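# Retrieve red block from under cabinet onto teal square

## Task

Pull the red block out from beneath the cabinet and leave it resting flat on the table, wholly within the teal square. The cabinet has to finish at its original spot, neither rotated nor tipped. Nothing counts as done if it stays in place only because the robot is holding it at the end.

## Robot and tools

Robot: two six-joint arms, left_arm and right_arm, each ending in a two-finger gripper. The names are not image sides. All reported poses share one scene frame: origin on the table surface midway between the arms, +x out across the table, +z up, and left_arm sits toward +y. Gripper axes: the fingers extend along the gripper's +z and close along its y. end_effector_position is the point between the pads when shut. Closed fingertips stick out about 33 mm past it, open ones about 9 mm, and closing pushes the tips roughly 24 mm farther out, so keep clearance above the table. Printed hand positions can be slightly off, worse at long reach.

The row (used by execute_actions and move): 18 numbers, each in [-1, 1], always all 18 even when one arm is idle. Order: left dx, dy, dz, rx, ry, rz, left gripper position, force_limit, speed, then the same nine for the right arm. dx..rz are an offset (not a pose) in that gripper's own axes, measured from its measured pose when the action starts; 1.0 equals 0.6 m of travel or 180 degrees, and rx, ry, rz form a single rotation vector. Gripper position: +1 fully open (140 mm), about -0.8 pads touching, -1 closes until blocked. force_limit: -1 about 14 N, 0 about 60 N, +1 about 107 N grip. speed: -1 about 30 mm/s, 0 about 140, +1 about 250. Note that 0 in the last three numbers is a real command; repeat the previous values to leave a gripper unchanged. An optional extra 12 numbers (0 to 1) scale joint stiffness, left arm's six then right's, in Joint positions order; they persist until changed.

execute_actions(actions): a list of actions; each action is a list of up to 15 rows, one per 1/30 s step, and if shorter its final row is held for the remaining steps. Each row's offset is from the action's starting pose, not from the row before. The first action starts from the last reported pose. Per step the commanded pose is clipped to within 70 mm and 16 degrees of the current one, so large offsets need several actions. An empty list just returns state and images.

move(target, speed, stop_force, blocking): target is one row; its offsets count from the pose shown in the latest result. Each gripper travels in a straight line, both finishing together, lasting 0.5 to 10 s (cut off at 10 s). speed is top path speed in m/s, 0.002 to 0.5, default 0.25 (rotation up to twice that in rad/s). stop_force (20 to 80 N, shared by both arms) ends an arm's path when pushback along its direction of travel rises that much; then that gripper backs off two steps and holds. Use it only with very slow moves, not when the gripper rotates, and leave it out when lifting off something the gripper is pressing. Arms are stiff: aiming even slightly past a firm contact without stop_force can fault. blocking=false returns after 0.5 s; use wait(0) to check and wait or stop before issuing new motion. The result adds a move: line (done, off_target, moving, held, contact, fault) and limits info (paced = clipped, held = steps blocked), plus each gripper's remaining distance.

wait(seconds, 0 to 10): lets time pass with the last commands held. stop(): brakes a running move; fingers keep going. zoom_image(camera, region): region [x0, y0, x1, y1] in that camera's pixels, at most 504 by 504. Cameras: cam_head_left, cam_head_right, cam_high, cam_low (672x504), cam_left_wrist, cam_right_wrist (504x504). finished_scene(scene): ends the current scene, given its number; irreversible, so only call it once the block is settled in place and the robot is not holding anything in position.

Results: each arm's position (m), quaternion wxyz and velocities; Hand target lines show where each controller is heading; pose unreachable means the clearance check altered a command. object_status: 0 moving, 1 blocked while opening, 2 blocked while closing (a grip), 3 reached target or pads met. position_measured runs from 3 (open) to 230 (pads met), not linearly. To tighten a held grip, raise force_limit and nudge position, e.g. -1 to -0.98. Flange force is an approximate outside force including held weight; no reading means no estimate. Joint torques carry offsets and noise.

Hazards: a joint torque over its limit (waist and shoulder 306, elbow 144, wrist joints 40.5 N m) or an outside force of 144 N freezes that arm for 10 s. Avoid arm-on-arm contact, fast impacts, hard pressing, knocking anything off the table, and disturbing or tipping the cabinet. Long holds of loads heat motors; MOTOR HOT warns before a braking stop. Small disturbances may occasionally push loose objects or tug held ones. A sensible order: locate block, cabinet and teal square in images, approach low and slow, drag or grip the block clear, place it flat inside the square, release and retreat, confirm, then finish.

Each tool is called after "Request:" as name(argument=value, ...) on one line, values as JSON.

## Session

Request:
execute_actions(actions=[])

Scene clock: 0.00 s.
left_arm: end_effector_position=(+0.6770, +0.7991, +0.1730) position_measured=3 object_status=3 end_effector_quat_wxyz=(+0.093, +0.119, +0.957, +0.246) end_effector_velocity=(-0.000, -0.000, -0.000) end_effector_angular_velocity=(+0.000, +0.000, -0.000) | right_arm: end_effector_position=(+0.6269, +0.1360, +0.3148) position_measured=3 object_status=3 end_effector_quat_wxyz=(+0.312, +0.905, -0.260, +0.129) end_effector_velocity=(-0.000, -0.000, -0.000) end_effector_angular_velocity=(-0.001, +0.000, -0.000)
Joint positions: left_arm=[ 0.049  0.207  1.93   0.606  0.725 -1.479] | right_arm=[ 0.672  1.067  0.288 -0.613  2.2    2.73 ]
Joint velocities: left_arm=[-0.  0.  0.  0. -0.  0.] | right_arm=[ 0.     0.     0.001 -0.    -0.     0.   ]
Joint torques (N m, as the joint torque sensors report them, + toward a larger angle): no reading
Flange force (N, the push that the arm receives, along the gripper's own x y z axes): no reading
Hand target (left_arm): +0.677, +0.799, +0.173; +0.093, +0.119, +0.957, +0.246
Hand target (right_arm): +0.627, +0.136, +0.315; +0.312, +0.905, -0.260, +0.129
Joint stiffness scale: left_arm=[1. 1. 1. 1. 1. 1.] | right_arm=[1. 1. 1. 1. 1. 1.]

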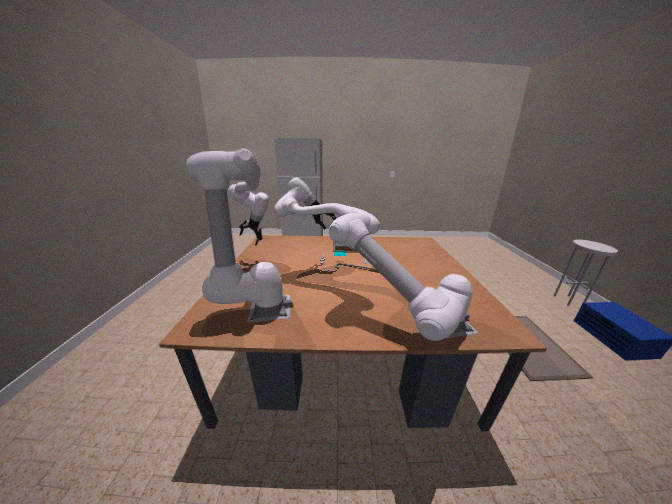

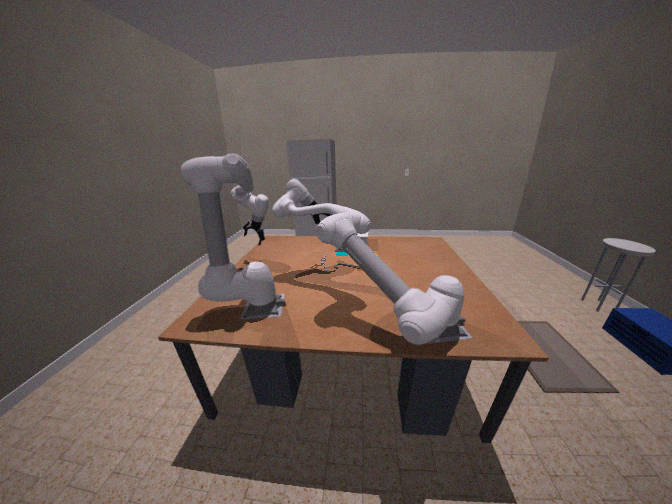

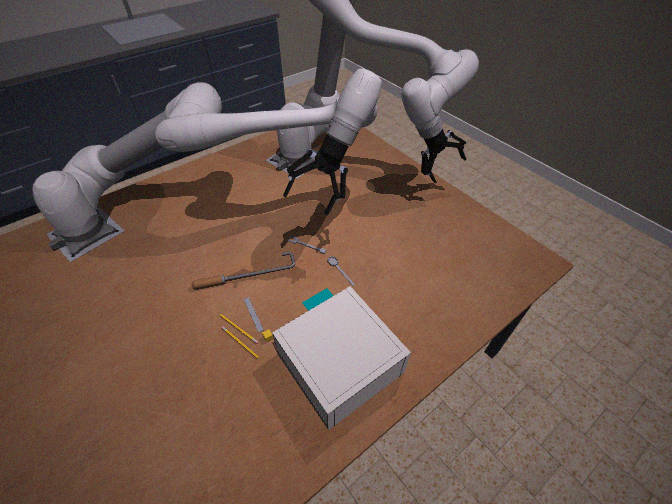

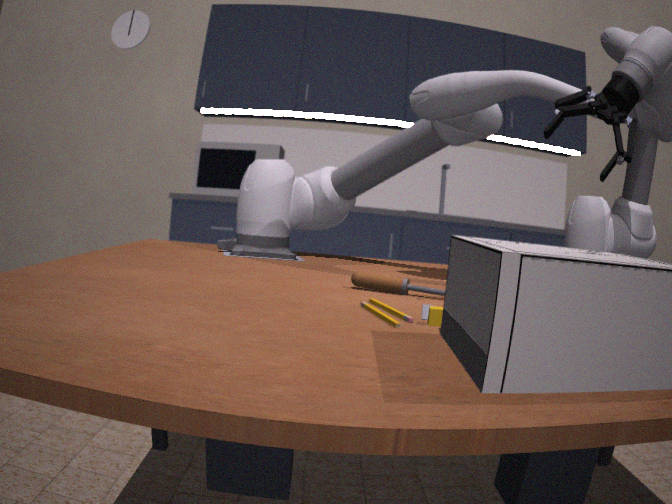

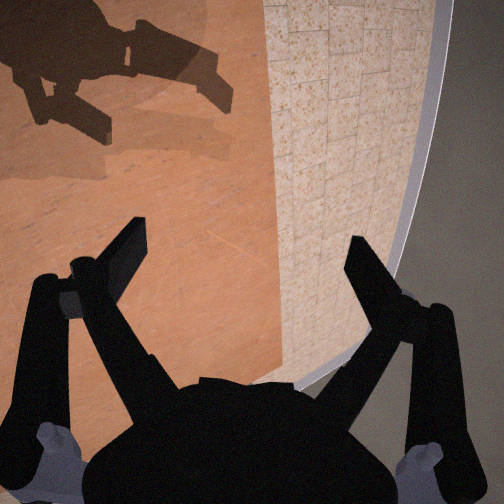

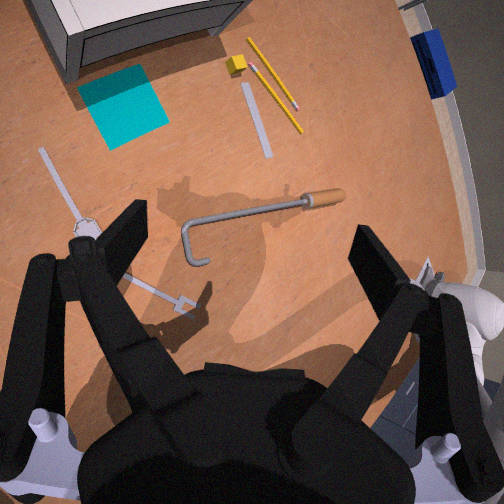

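Request:
move(target=[0,0,0,0,0,0,1,0,0, 0.168,0.503,0.118,0.205,-0.0848,-0.171,1,0,0], speed=0.3)

Scene clock: 26.93 s.
left_arm: end_effector_position=(+0.6770, +0.7991, +0.1730) position_measured=3 object_status=3 end_effector_quat_wxyz=(+0.093, +0.119, +0.957, +0.246) end_effector_velocity=(-0.001, +0.000, -0.000) end_effector_angular_velocity=(-0.001, +0.000, +0.002) | right_arm: end_effector_position=(+0.5496, -0.1504, +0.4509) position_measured=3 object_status=3 end_effector_quat_wxyz=(+0.003, +1.000, -0.002, -0.000) end_effector_velocity=(-0.001, +0.001, -0.001) end_effector_angular_velocity=(+0.002, +0.003, +0.007)
Joint positions: left_arm=[ 0.049  0.207  1.93   0.606  0.725 -1.479] | right_arm=[ 0.276  0.266  1.246 -0.005  1.632  2.04 ]
Joint velocities: left_arm=[ 0.001 -0.     0.001 -0.001  0.    -0.001] | right_arm=[ 0.     0.     0.002  0.003 -0.    -0.006]
Joint torques (N m, as the joint torque sensors report them, + toward a larger angle): left_arm=[  0.52 -63.37 -40.46   4.43  -0.56   0.51] | right_arm=[ -3.42 -68.21 -39.54   3.7   -0.13  -0.05]
Flange force (N, the push that the arm receives, along the gripper's own x y z axes): left_arm=[-0.9 -4.3 6.1] | right_arm=[0.7 -6.1 -4.3]
Hand target (left_arm): +0.677, +0.799, +0.173; +0.093, +0.119, +0.957, +0.246
Hand target (right_arm): +0.550, -0.150, +0.450; +0.001, +1.000, +0.000, +0.000
Off the commanded pose (left_arm): 0.000 m, 0 deg.
Off the commanded pose (right_arm): 0.001 m, 0 deg.
Joint stiffness scale: left_arm=[1. 1. 1. 1. 1. 1.] | right_arm=[1. 1. 1. 1. 1. 1.]
move: done

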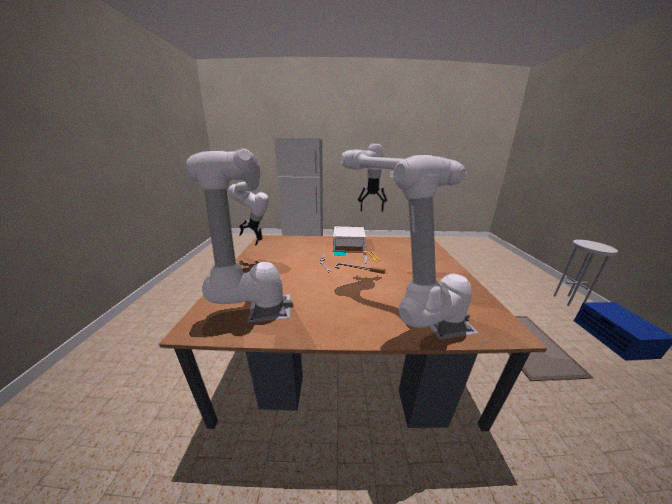

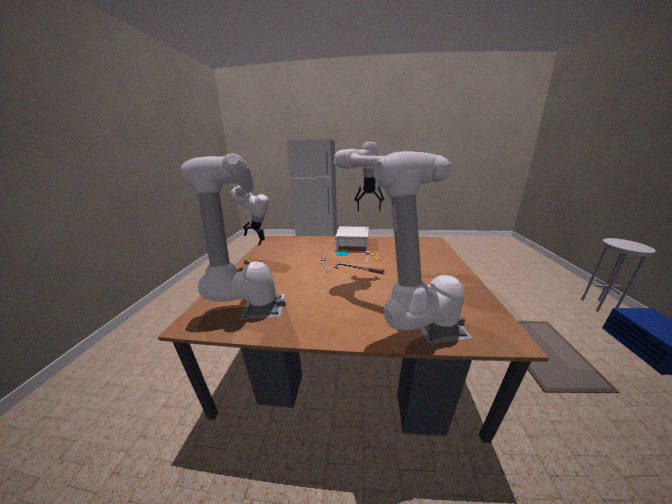

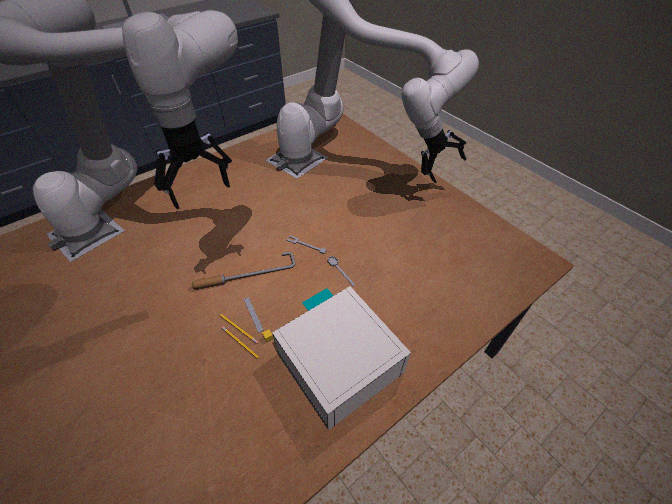

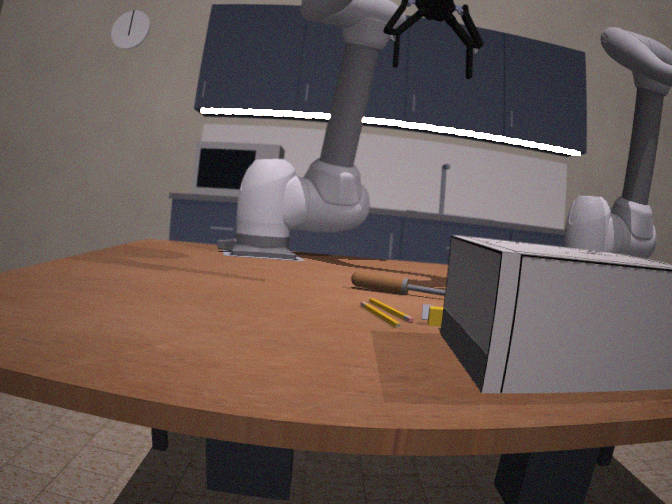

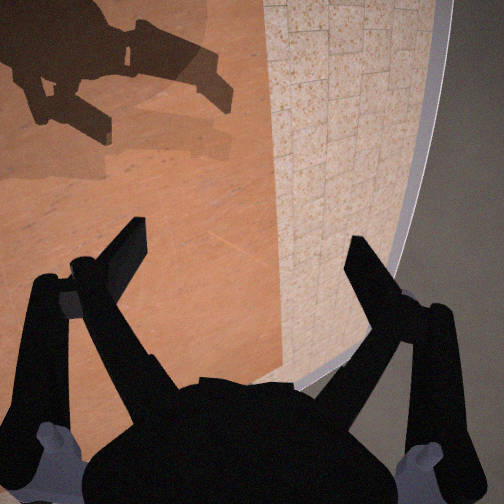

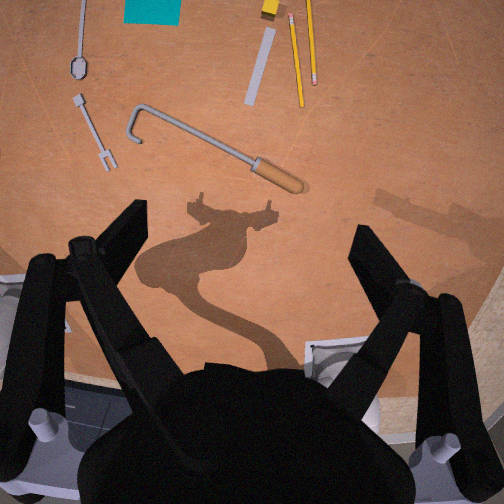

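Request:
zoom_image(camera="cam_head_left", region=[310, 215, 400, 282])

Region (310, 215, 400, 282) of cam_head_left's 672x504 image, scaled by 5.600, with more detail than that image has; it fills the top 375 rows of this view, and the rest is white.

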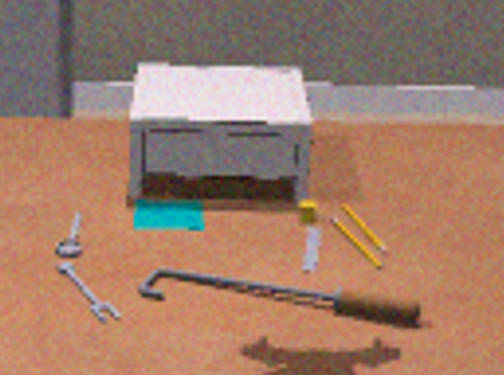

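Request:
move(target=[-0.262,-0.437,-0.42,0.258,-0.327,0.0863,1,0,0, -0.117,0.1,0.417,0,0,-0.35,1,0,0], speed=0.3)

Scene clock: 58.03 s.
left_arm: end_effector_position=(+0.7221, +0.4230, +0.2808) position_measured=3 object_status=3 end_effector_quat_wxyz=(+0.453, +0.365, +0.786, -0.206) end_effector_velocity=(-0.000, -0.001, +0.001) end_effector_angular_velocity=(-0.002, -0.003, -0.002) | right_arm: end_effector_position=(+0.4779, -0.2101, +0.2028) position_measured=3 object_status=3 end_effector_quat_wxyz=(+0.002, +0.854, +0.520, -0.003) end_effector_velocity=(+0.001, +0.000, -0.000) end_effector_angular_velocity=(+0.001, -0.001, +0.004)
Joint positions: left_arm=[ 0.063  0.125  2.054 -1.318  0.935  0.409] | right_arm=[ 0.242  0.194  1.792 -0.005  1.162  0.911]
Joint velocities: left_arm=[-0.     0.     0.001 -0.004  0.003  0.005] | right_arm=[-0.     0.     0.     0.    -0.002 -0.004]
Joint torques (N m, as the joint torque sensors report them, + toward a larger angle): left_arm=[ -0.56 -52.77 -35.72  -0.44   1.2   -0.39] | right_arm=[ -4.89 -58.39 -36.16   3.69  -0.3   -0.22]
Flange force (N, the push that the arm receives, along the gripper's own x y z axes): left_arm=[9.6 4.8 7.1] | right_arm=[8.5 -4.0 -2.6]
Hand target (left_arm): +0.720, +0.420, +0.279; +0.453, +0.365, +0.786, -0.210
Hand target (right_arm): +0.479, -0.211, +0.201; +0.002, +0.853, +0.521, -0.002
Off the commanded pose (left_arm): 0.004 m, 1 deg.
Off the commanded pose (right_arm): 0.003 m, 0 deg.
Joint stiffness scale: left_arm=[1. 1. 1. 1. 1. 1.] | right_arm=[1. 1. 1. 1. 1. 1.]
move: off_target (left_arm)

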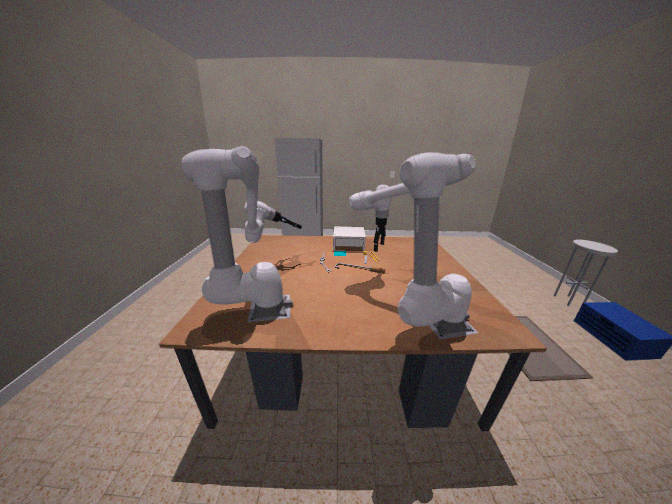

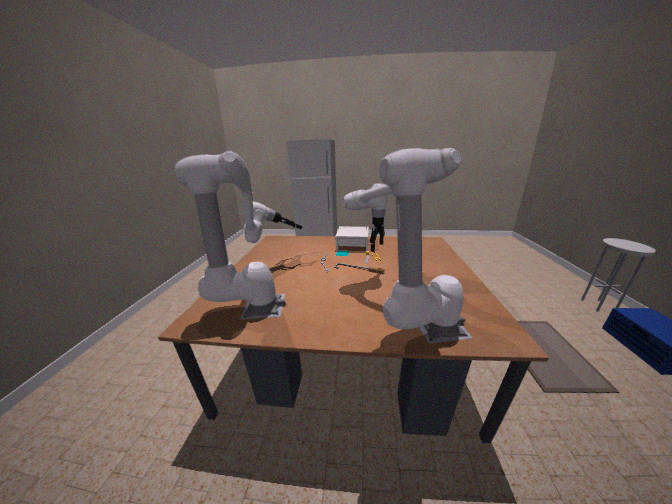

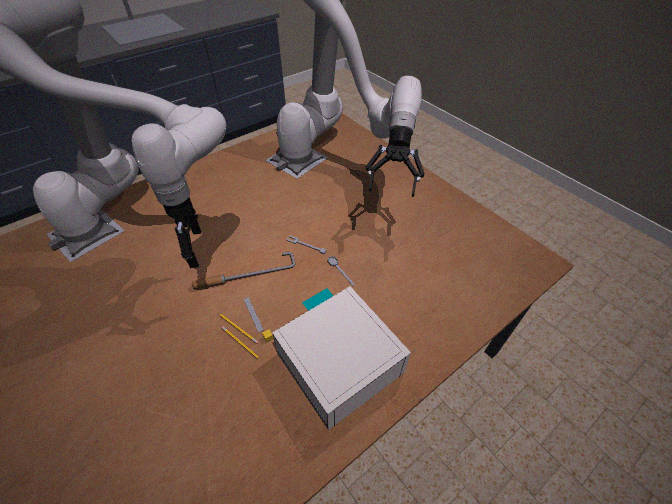

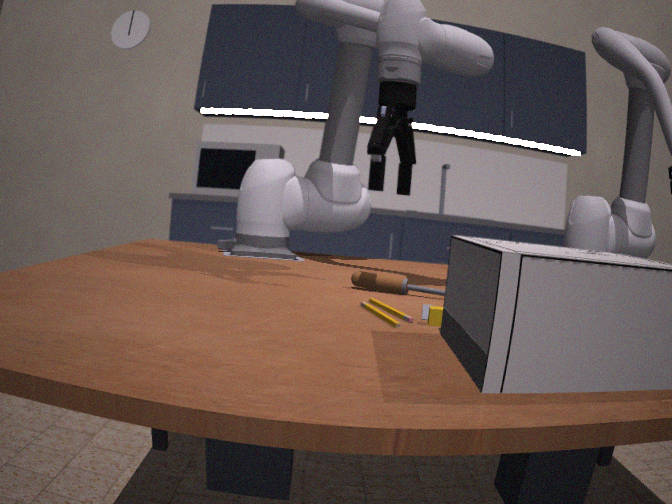

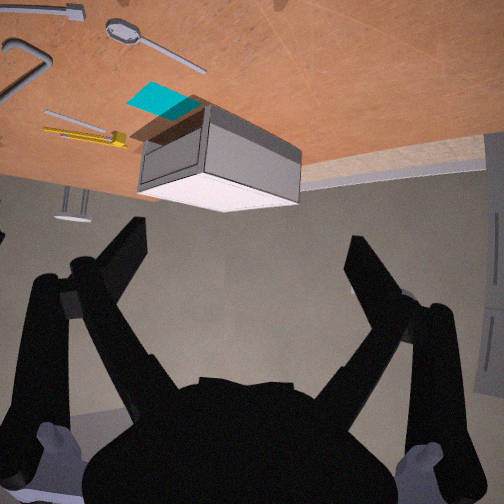

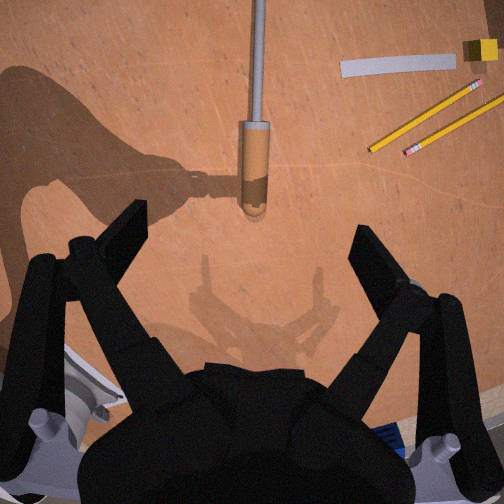

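Request:
move(target=[0.283,-0.475,0.213,-0.1347,0,-0.0778,1,0,0, 0,0.008,0.25,0,0,0,0.1,0,0], speed=0.25)

Scene clock: 71.50 s.
left_arm: end_effector_position=(+0.5218, +0.2180, +0.0689) position_measured=3 object_status=3 end_effector_quat_wxyz=(+0.490, +0.165, +0.851, -0.093) end_effector_velocity=(-0.000, +0.001, +0.000) end_effector_angular_velocity=(+0.004, -0.004, +0.011) | right_arm: end_effector_position=(+0.4808, -0.2117, +0.0551) position_measured=117 object_status=3 end_effector_quat_wxyz=(+0.001, +0.855, +0.519, -0.005) end_effector_velocity=(+0.000, +0.000, -0.000) end_effector_angular_velocity=(+0.000, -0.000, -0.000)
Joint positions: left_arm=[-0.891  0.146  2.672 -3.545  0.74   1.72 ] | right_arm=[ 0.238  0.327  1.925 -0.005  0.898  0.911]
Joint velocities: left_arm=[-0.013  0.001  0.001 -0.033  0.007  0.016] | right_arm=[-0.  0. -0.  0. -0.  0.]
Joint torques (N m, as the joint torque sensors report them, + toward a larger angle): left_arm=[  2.57 -37.05 -18.82  -0.77   2.03   0.35] | right_arm=[ -3.82 -64.8  -31.32   3.2    0.04   0.07]
Flange force (N, the push that the arm receives, along the gripper's own x y z axes): left_arm=[16.2 -9.4 8.3] | right_arm=[4.4 -4.1 -1.6]
Hand target (left_arm): +0.521, +0.220, +0.068; +0.490, +0.165, +0.851, -0.091
Hand target (right_arm): +0.482, -0.213, +0.053; +0.002, +0.854, +0.520, -0.003
Off the commanded pose (left_arm): 0.003 m, 0 deg.
Off the commanded pose (right_arm): 0.003 m, 0 deg.
Joint stiffness scale: left_arm=[1. 1. 1. 1. 1. 1.] | right_arm=[1. 1. 1. 1. 1. 1.]
move: done

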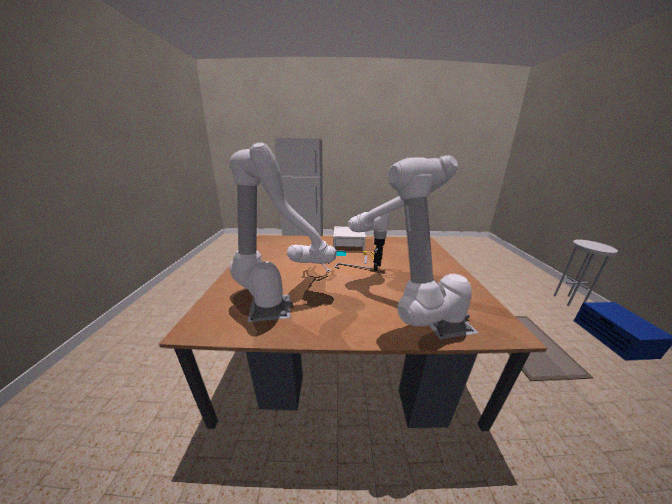

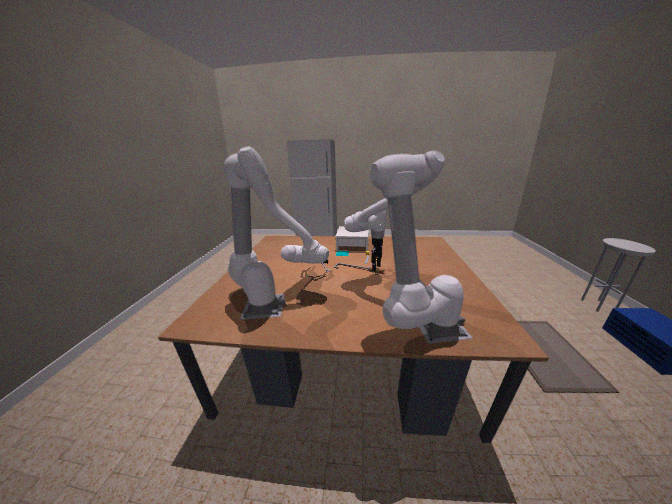

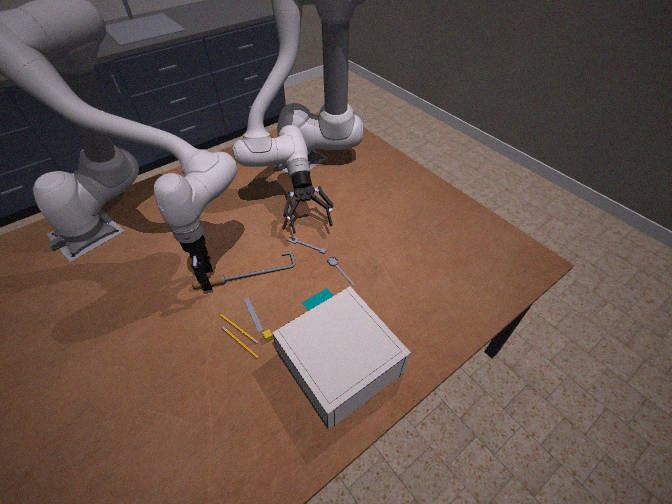

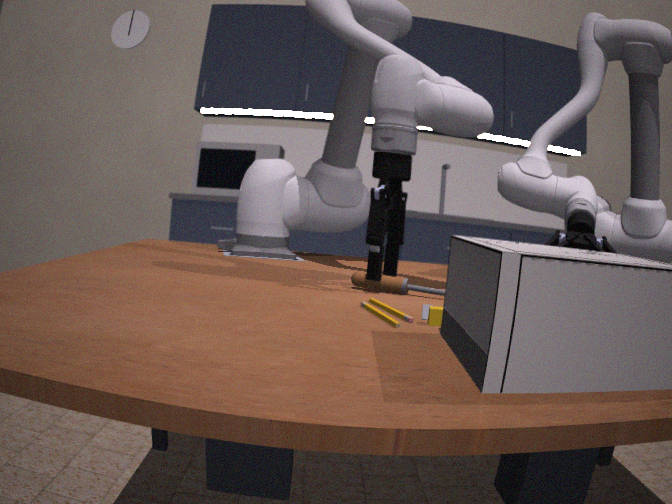

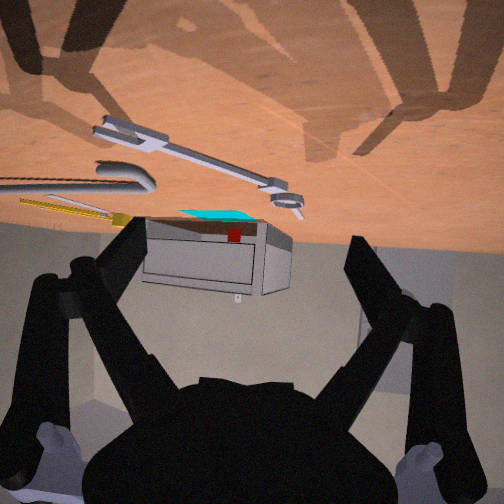

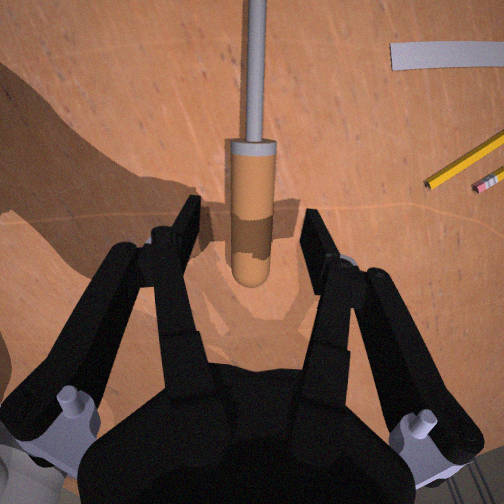

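Request:
zoom_image(camera="cam_left_wrist", region=[130, 190, 310, 310])

Request:
move(target=[0,0,0,0,0,0,1,0,0, 0,0,0.034,0,0,-0.017,0.1,0,0], speed=0.05)

Request:
move(target=[0,0,0,0,0,0,1,0,0, 0,0,0,0,0,0,-1,0.6,0], speed=0.05)

Region (130, 190, 310, 310) of cam_left_wrist's 504x504 image, scaled by 2.800, with more detail than that image has.

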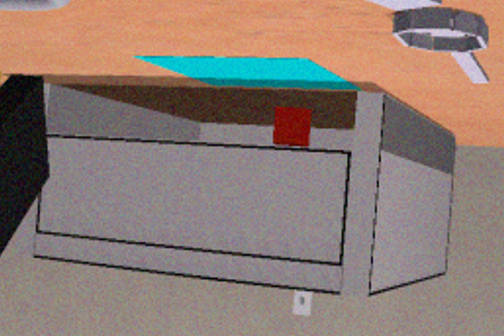

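Scene clock: 76.60 s.
left_arm: end_effector_position=(+0.5218, +0.2182, +0.0690) position_measured=3 object_status=3 end_effector_quat_wxyz=(+0.490, +0.165, +0.851, -0.093) end_effector_velocity=(+0.000, +0.000, +0.000) end_effector_angular_velocity=(-0.001, -0.000, +0.001) | right_arm: end_effector_position=(+0.4808, -0.2117, +0.0371) position_measured=117 object_status=3 end_effector_quat_wxyz=(+0.001, +0.842, +0.539, -0.006) end_effector_velocity=(+0.001, +0.000, +0.000) end_effector_angular_velocity=(+0.001, -0.002, +0.003)
Joint positions: left_arm=[-0.892  0.146  2.672 -3.548  0.741  1.722] | right_arm=[ 0.238  0.348  1.936 -0.005  0.869  0.862]
Joint velocities: left_arm=[-0.    -0.    -0.    -0.001 -0.    -0.   ] | right_arm=[-0.    -0.    -0.    -0.    -0.002 -0.003]
Joint torques (N m, as the joint torque sensors report them, + toward a larger angle): left_arm=[  2.47 -35.2  -19.52  -0.09   2.11   0.19] | right_arm=[ -3.27 -67.23 -29.94   2.99  -0.54   0.36]
Flange force (N, the push that the arm receives, along the gripper's own x y z axes): left_arm=[12.0 -12.8 1.5] | right_arm=[6.1 -1.0 -1.8]
Hand target (left_arm): +0.522, +0.218, +0.069; +0.490, +0.165, +0.851, -0.093
Hand target (right_arm): +0.481, -0.212, +0.035; +0.001, +0.841, +0.542, -0.005
Off the commanded pose (left_arm): 0.000 m, 0 deg.
Off the commanded pose (right_arm): 0.002 m, 0 deg.
Joint stiffness scale: left_arm=[1. 1. 1. 1. 1. 1.] | right_arm=[1. 1. 1. 1. 1. 1.]
move: done

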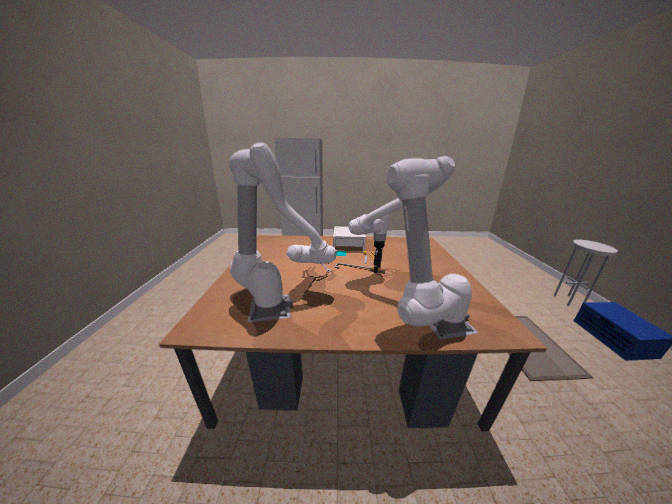

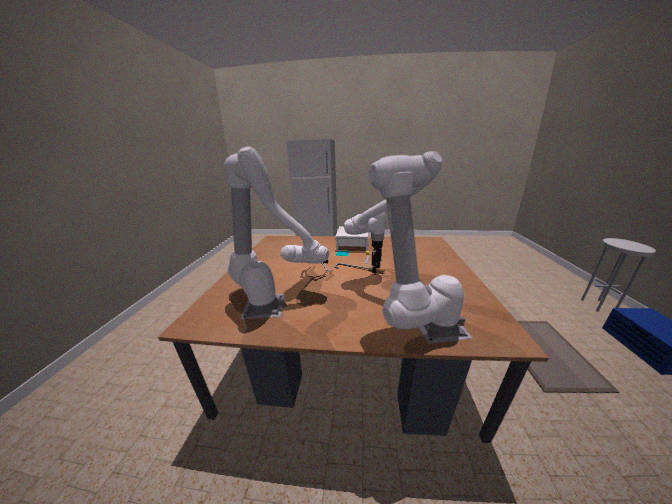

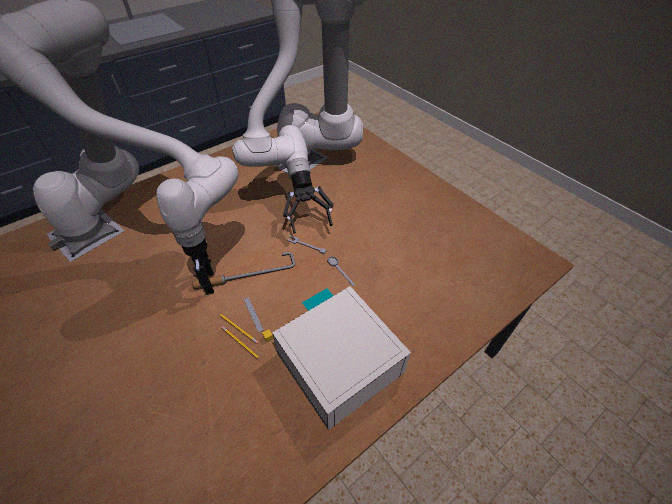

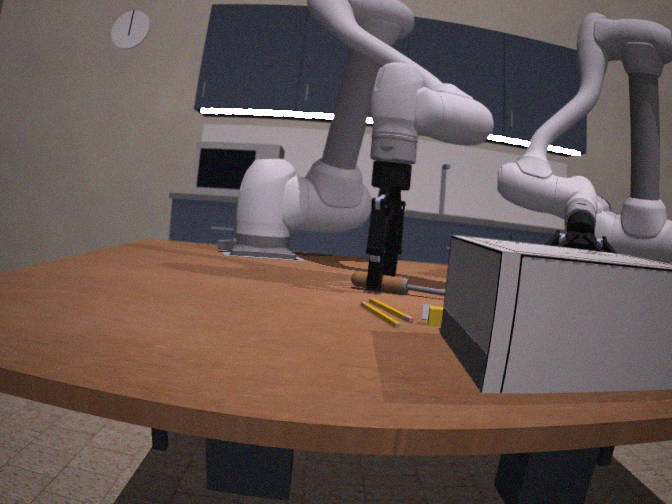

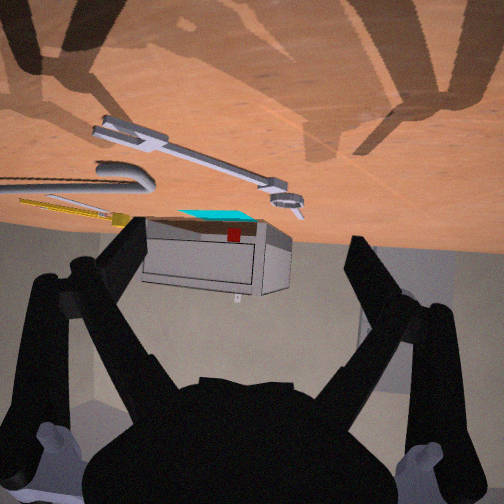

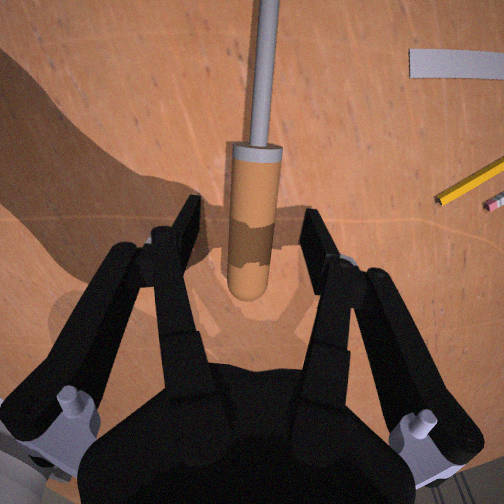

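Scene clock: 77.17 s.
left_arm: end_effector_position=(+0.5218, +0.2182, +0.0690) position_measured=3 object_status=3 end_effector_quat_wxyz=(+0.490, +0.165, +0.851, -0.093) end_effector_velocity=(-0.000, +0.000, -0.000) end_effector_angular_velocity=(+0.000, +0.000, +0.001) | right_arm: end_effector_position=(+0.4808, -0.2117, +0.0371) position_measured=190 object_status=2 end_effector_quat_wxyz=(+0.001, +0.842, +0.539, -0.006) end_effector_velocity=(-0.000, -0.000, -0.000) end_effector_angular_velocity=(-0.000, +0.000, -0.001)
Joint positions: left_arm=[-0.892  0.146  2.672 -3.548  0.741  1.722] | right_arm=[ 0.238  0.348  1.936 -0.005  0.869  0.862]
Joint velocities: left_arm=[ 0.    -0.     0.    -0.001 -0.     0.   ] | right_arm=[-0.    -0.     0.     0.     0.     0.001]
Joint torques (N m, as the joint torque sensors report them, + toward a larger angle): left_arm=[ -0.22 -37.62 -19.47  -0.54   2.45   0.56] | right_arm=[ -3.71 -61.75 -26.77   3.19   0.01   0.12]
Flange force (N, the push that the arm receives, along the gripper's own x y z axes): left_arm=[16.0 -0.9 11.6] | right_arm=[5.6 -3.0 -9.4]
Hand target (left_arm): +0.522, +0.218, +0.069; +0.490, +0.165, +0.851, -0.093
Hand target (right_arm): +0.481, -0.212, +0.037; +0.001, +0.842, +0.539, -0.006
Off the commanded pose (left_arm): 0.000 m, 0 deg.
Off the commanded pose (right_arm): 0.000 m, 0 deg.
Joint stiffness scale: left_arm=[1. 1. 1. 1. 1. 1.] | right_arm=[1. 1. 1. 1. 1. 1.]
move: done

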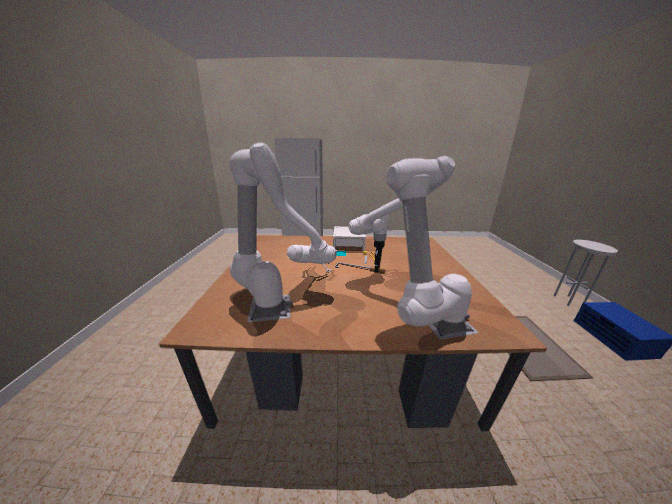

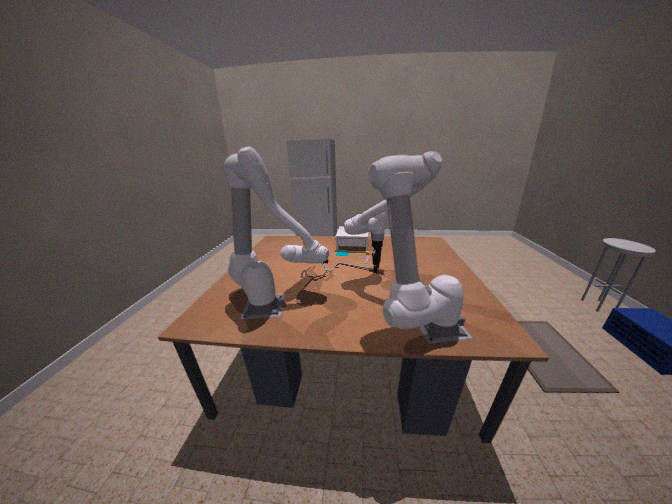

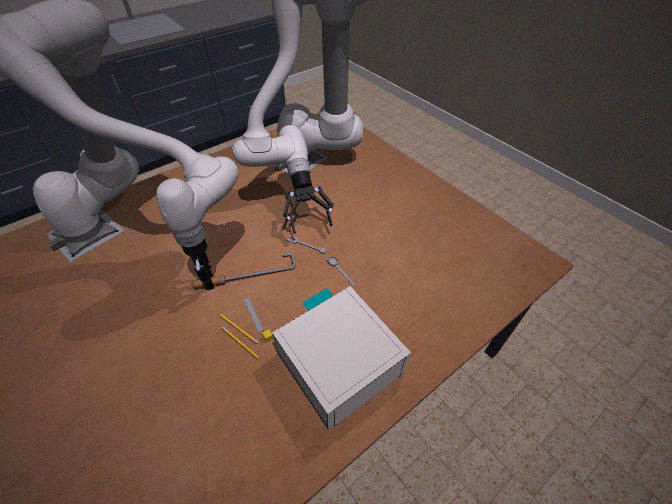

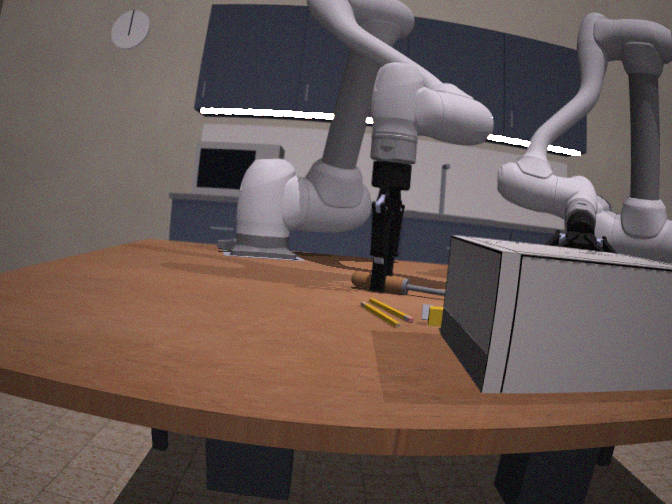

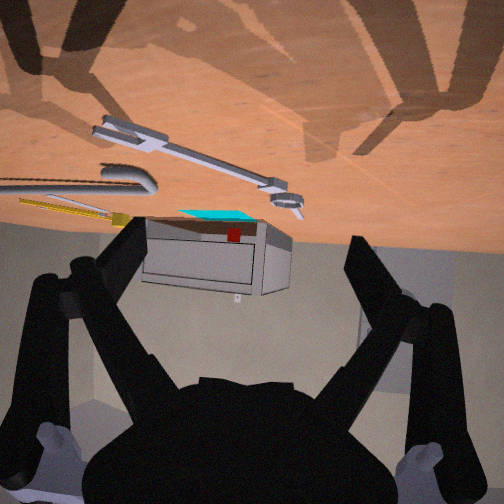

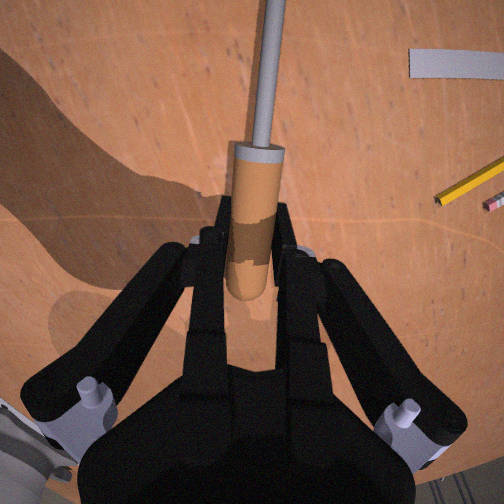

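Request:
move(target=[0,0,0,0,0,0,1,0,0, 0.191,-0.072,-0.022,0,0,0.362,-1,0.6,0], speed=0.25)

Scene clock: 111.20 s.
left_arm: end_effector_position=(+0.5218, +0.2182, +0.0690) position_measured=3 object_status=3 end_effector_quat_wxyz=(+0.490, +0.165, +0.851, -0.093) end_effector_velocity=(-0.000, +0.000, -0.000) end_effector_angular_velocity=(+0.000, +0.001, +0.000) | right_arm: end_effector_position=(+0.4909, -0.0907, +0.0489) position_measured=190 object_status=2 end_effector_quat_wxyz=(+0.003, +1.000, +0.003, -0.002) end_effector_velocity=(+0.001, +0.001, +0.001) end_effector_angular_velocity=(+0.001, -0.001, -0.008)
Joint positions: left_arm=[-0.892  0.146  2.672 -3.548  0.741  1.722] | right_arm=[ 0.389  0.428  1.785 -0.003  0.934  2.146]
Joint velocities: left_arm=[-0.  0.  0. -0.  0. -0.] | right_arm=[ 0.    -0.    -0.002  0.     0.001  0.008]
Joint torques (N m, as the joint torque sensors report them, + toward a larger angle): left_arm=[  0.86 -36.72 -19.91  -0.38   2.38   0.53] | right_arm=[ -5.02 -78.37 -32.15   3.01  -0.15  -0.05]
Flange force (N, the push that the arm receives, along the gripper's own x y z axes): left_arm=[15.3 -5.4 7.5] | right_arm=[0.5 -9.1 0.9]
Hand target (left_arm): +0.522, +0.218, +0.069; +0.490, +0.165, +0.851, -0.093
Hand target (right_arm): +0.490, -0.089, +0.049; +0.004, +1.000, +0.001, -0.004
Off the commanded pose (left_arm): 0.000 m, 0 deg.
Off the commanded pose (right_arm): 0.002 m, 0 deg.
Joint stiffness scale: left_arm=[1. 1. 1. 1. 1. 1.] | right_arm=[1. 1. 1. 1. 1. 1.]
move: done

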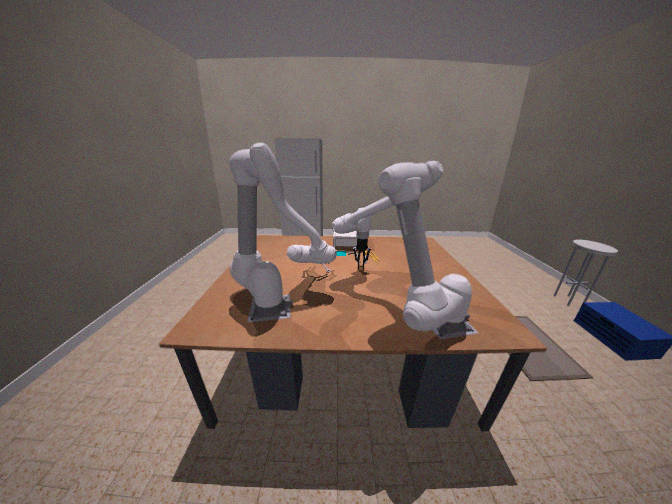

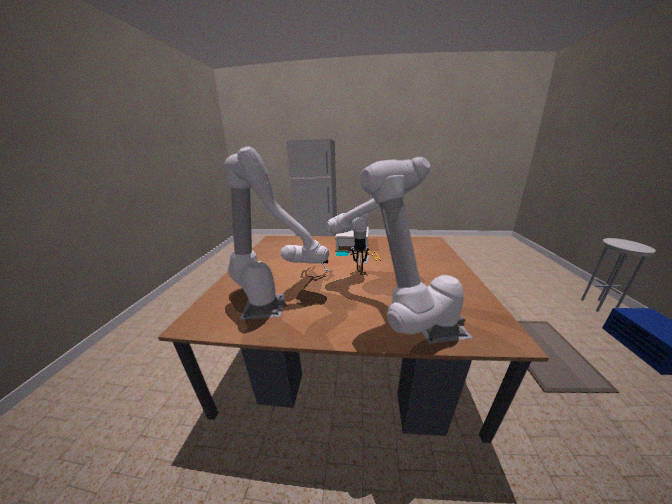

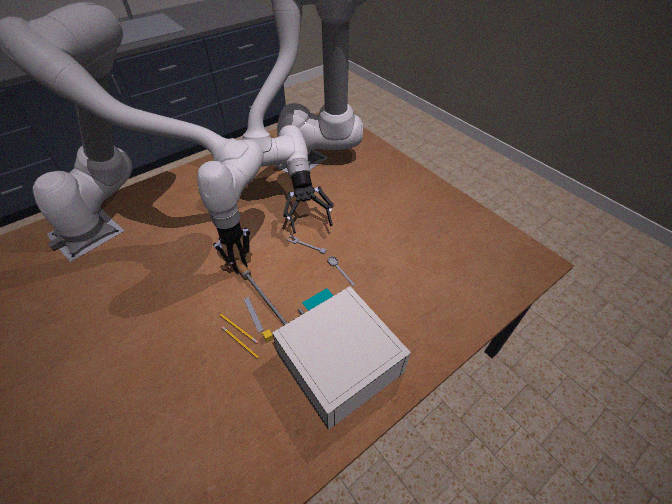

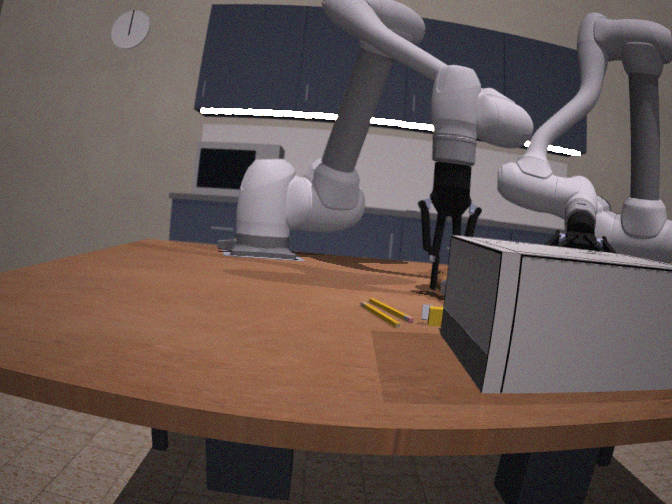

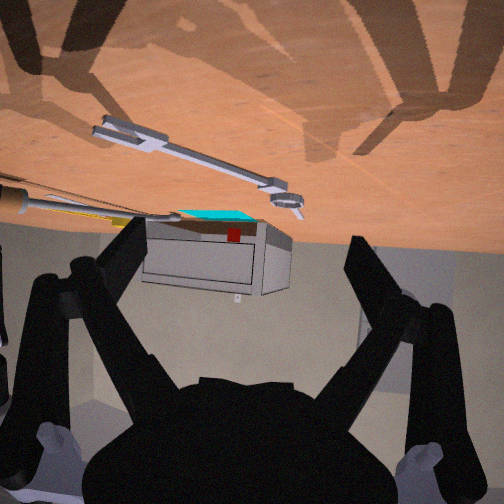

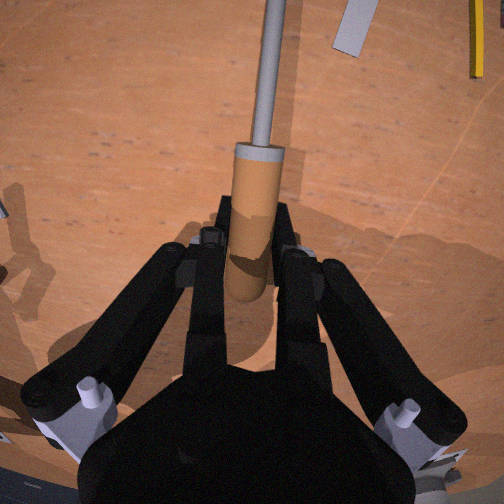

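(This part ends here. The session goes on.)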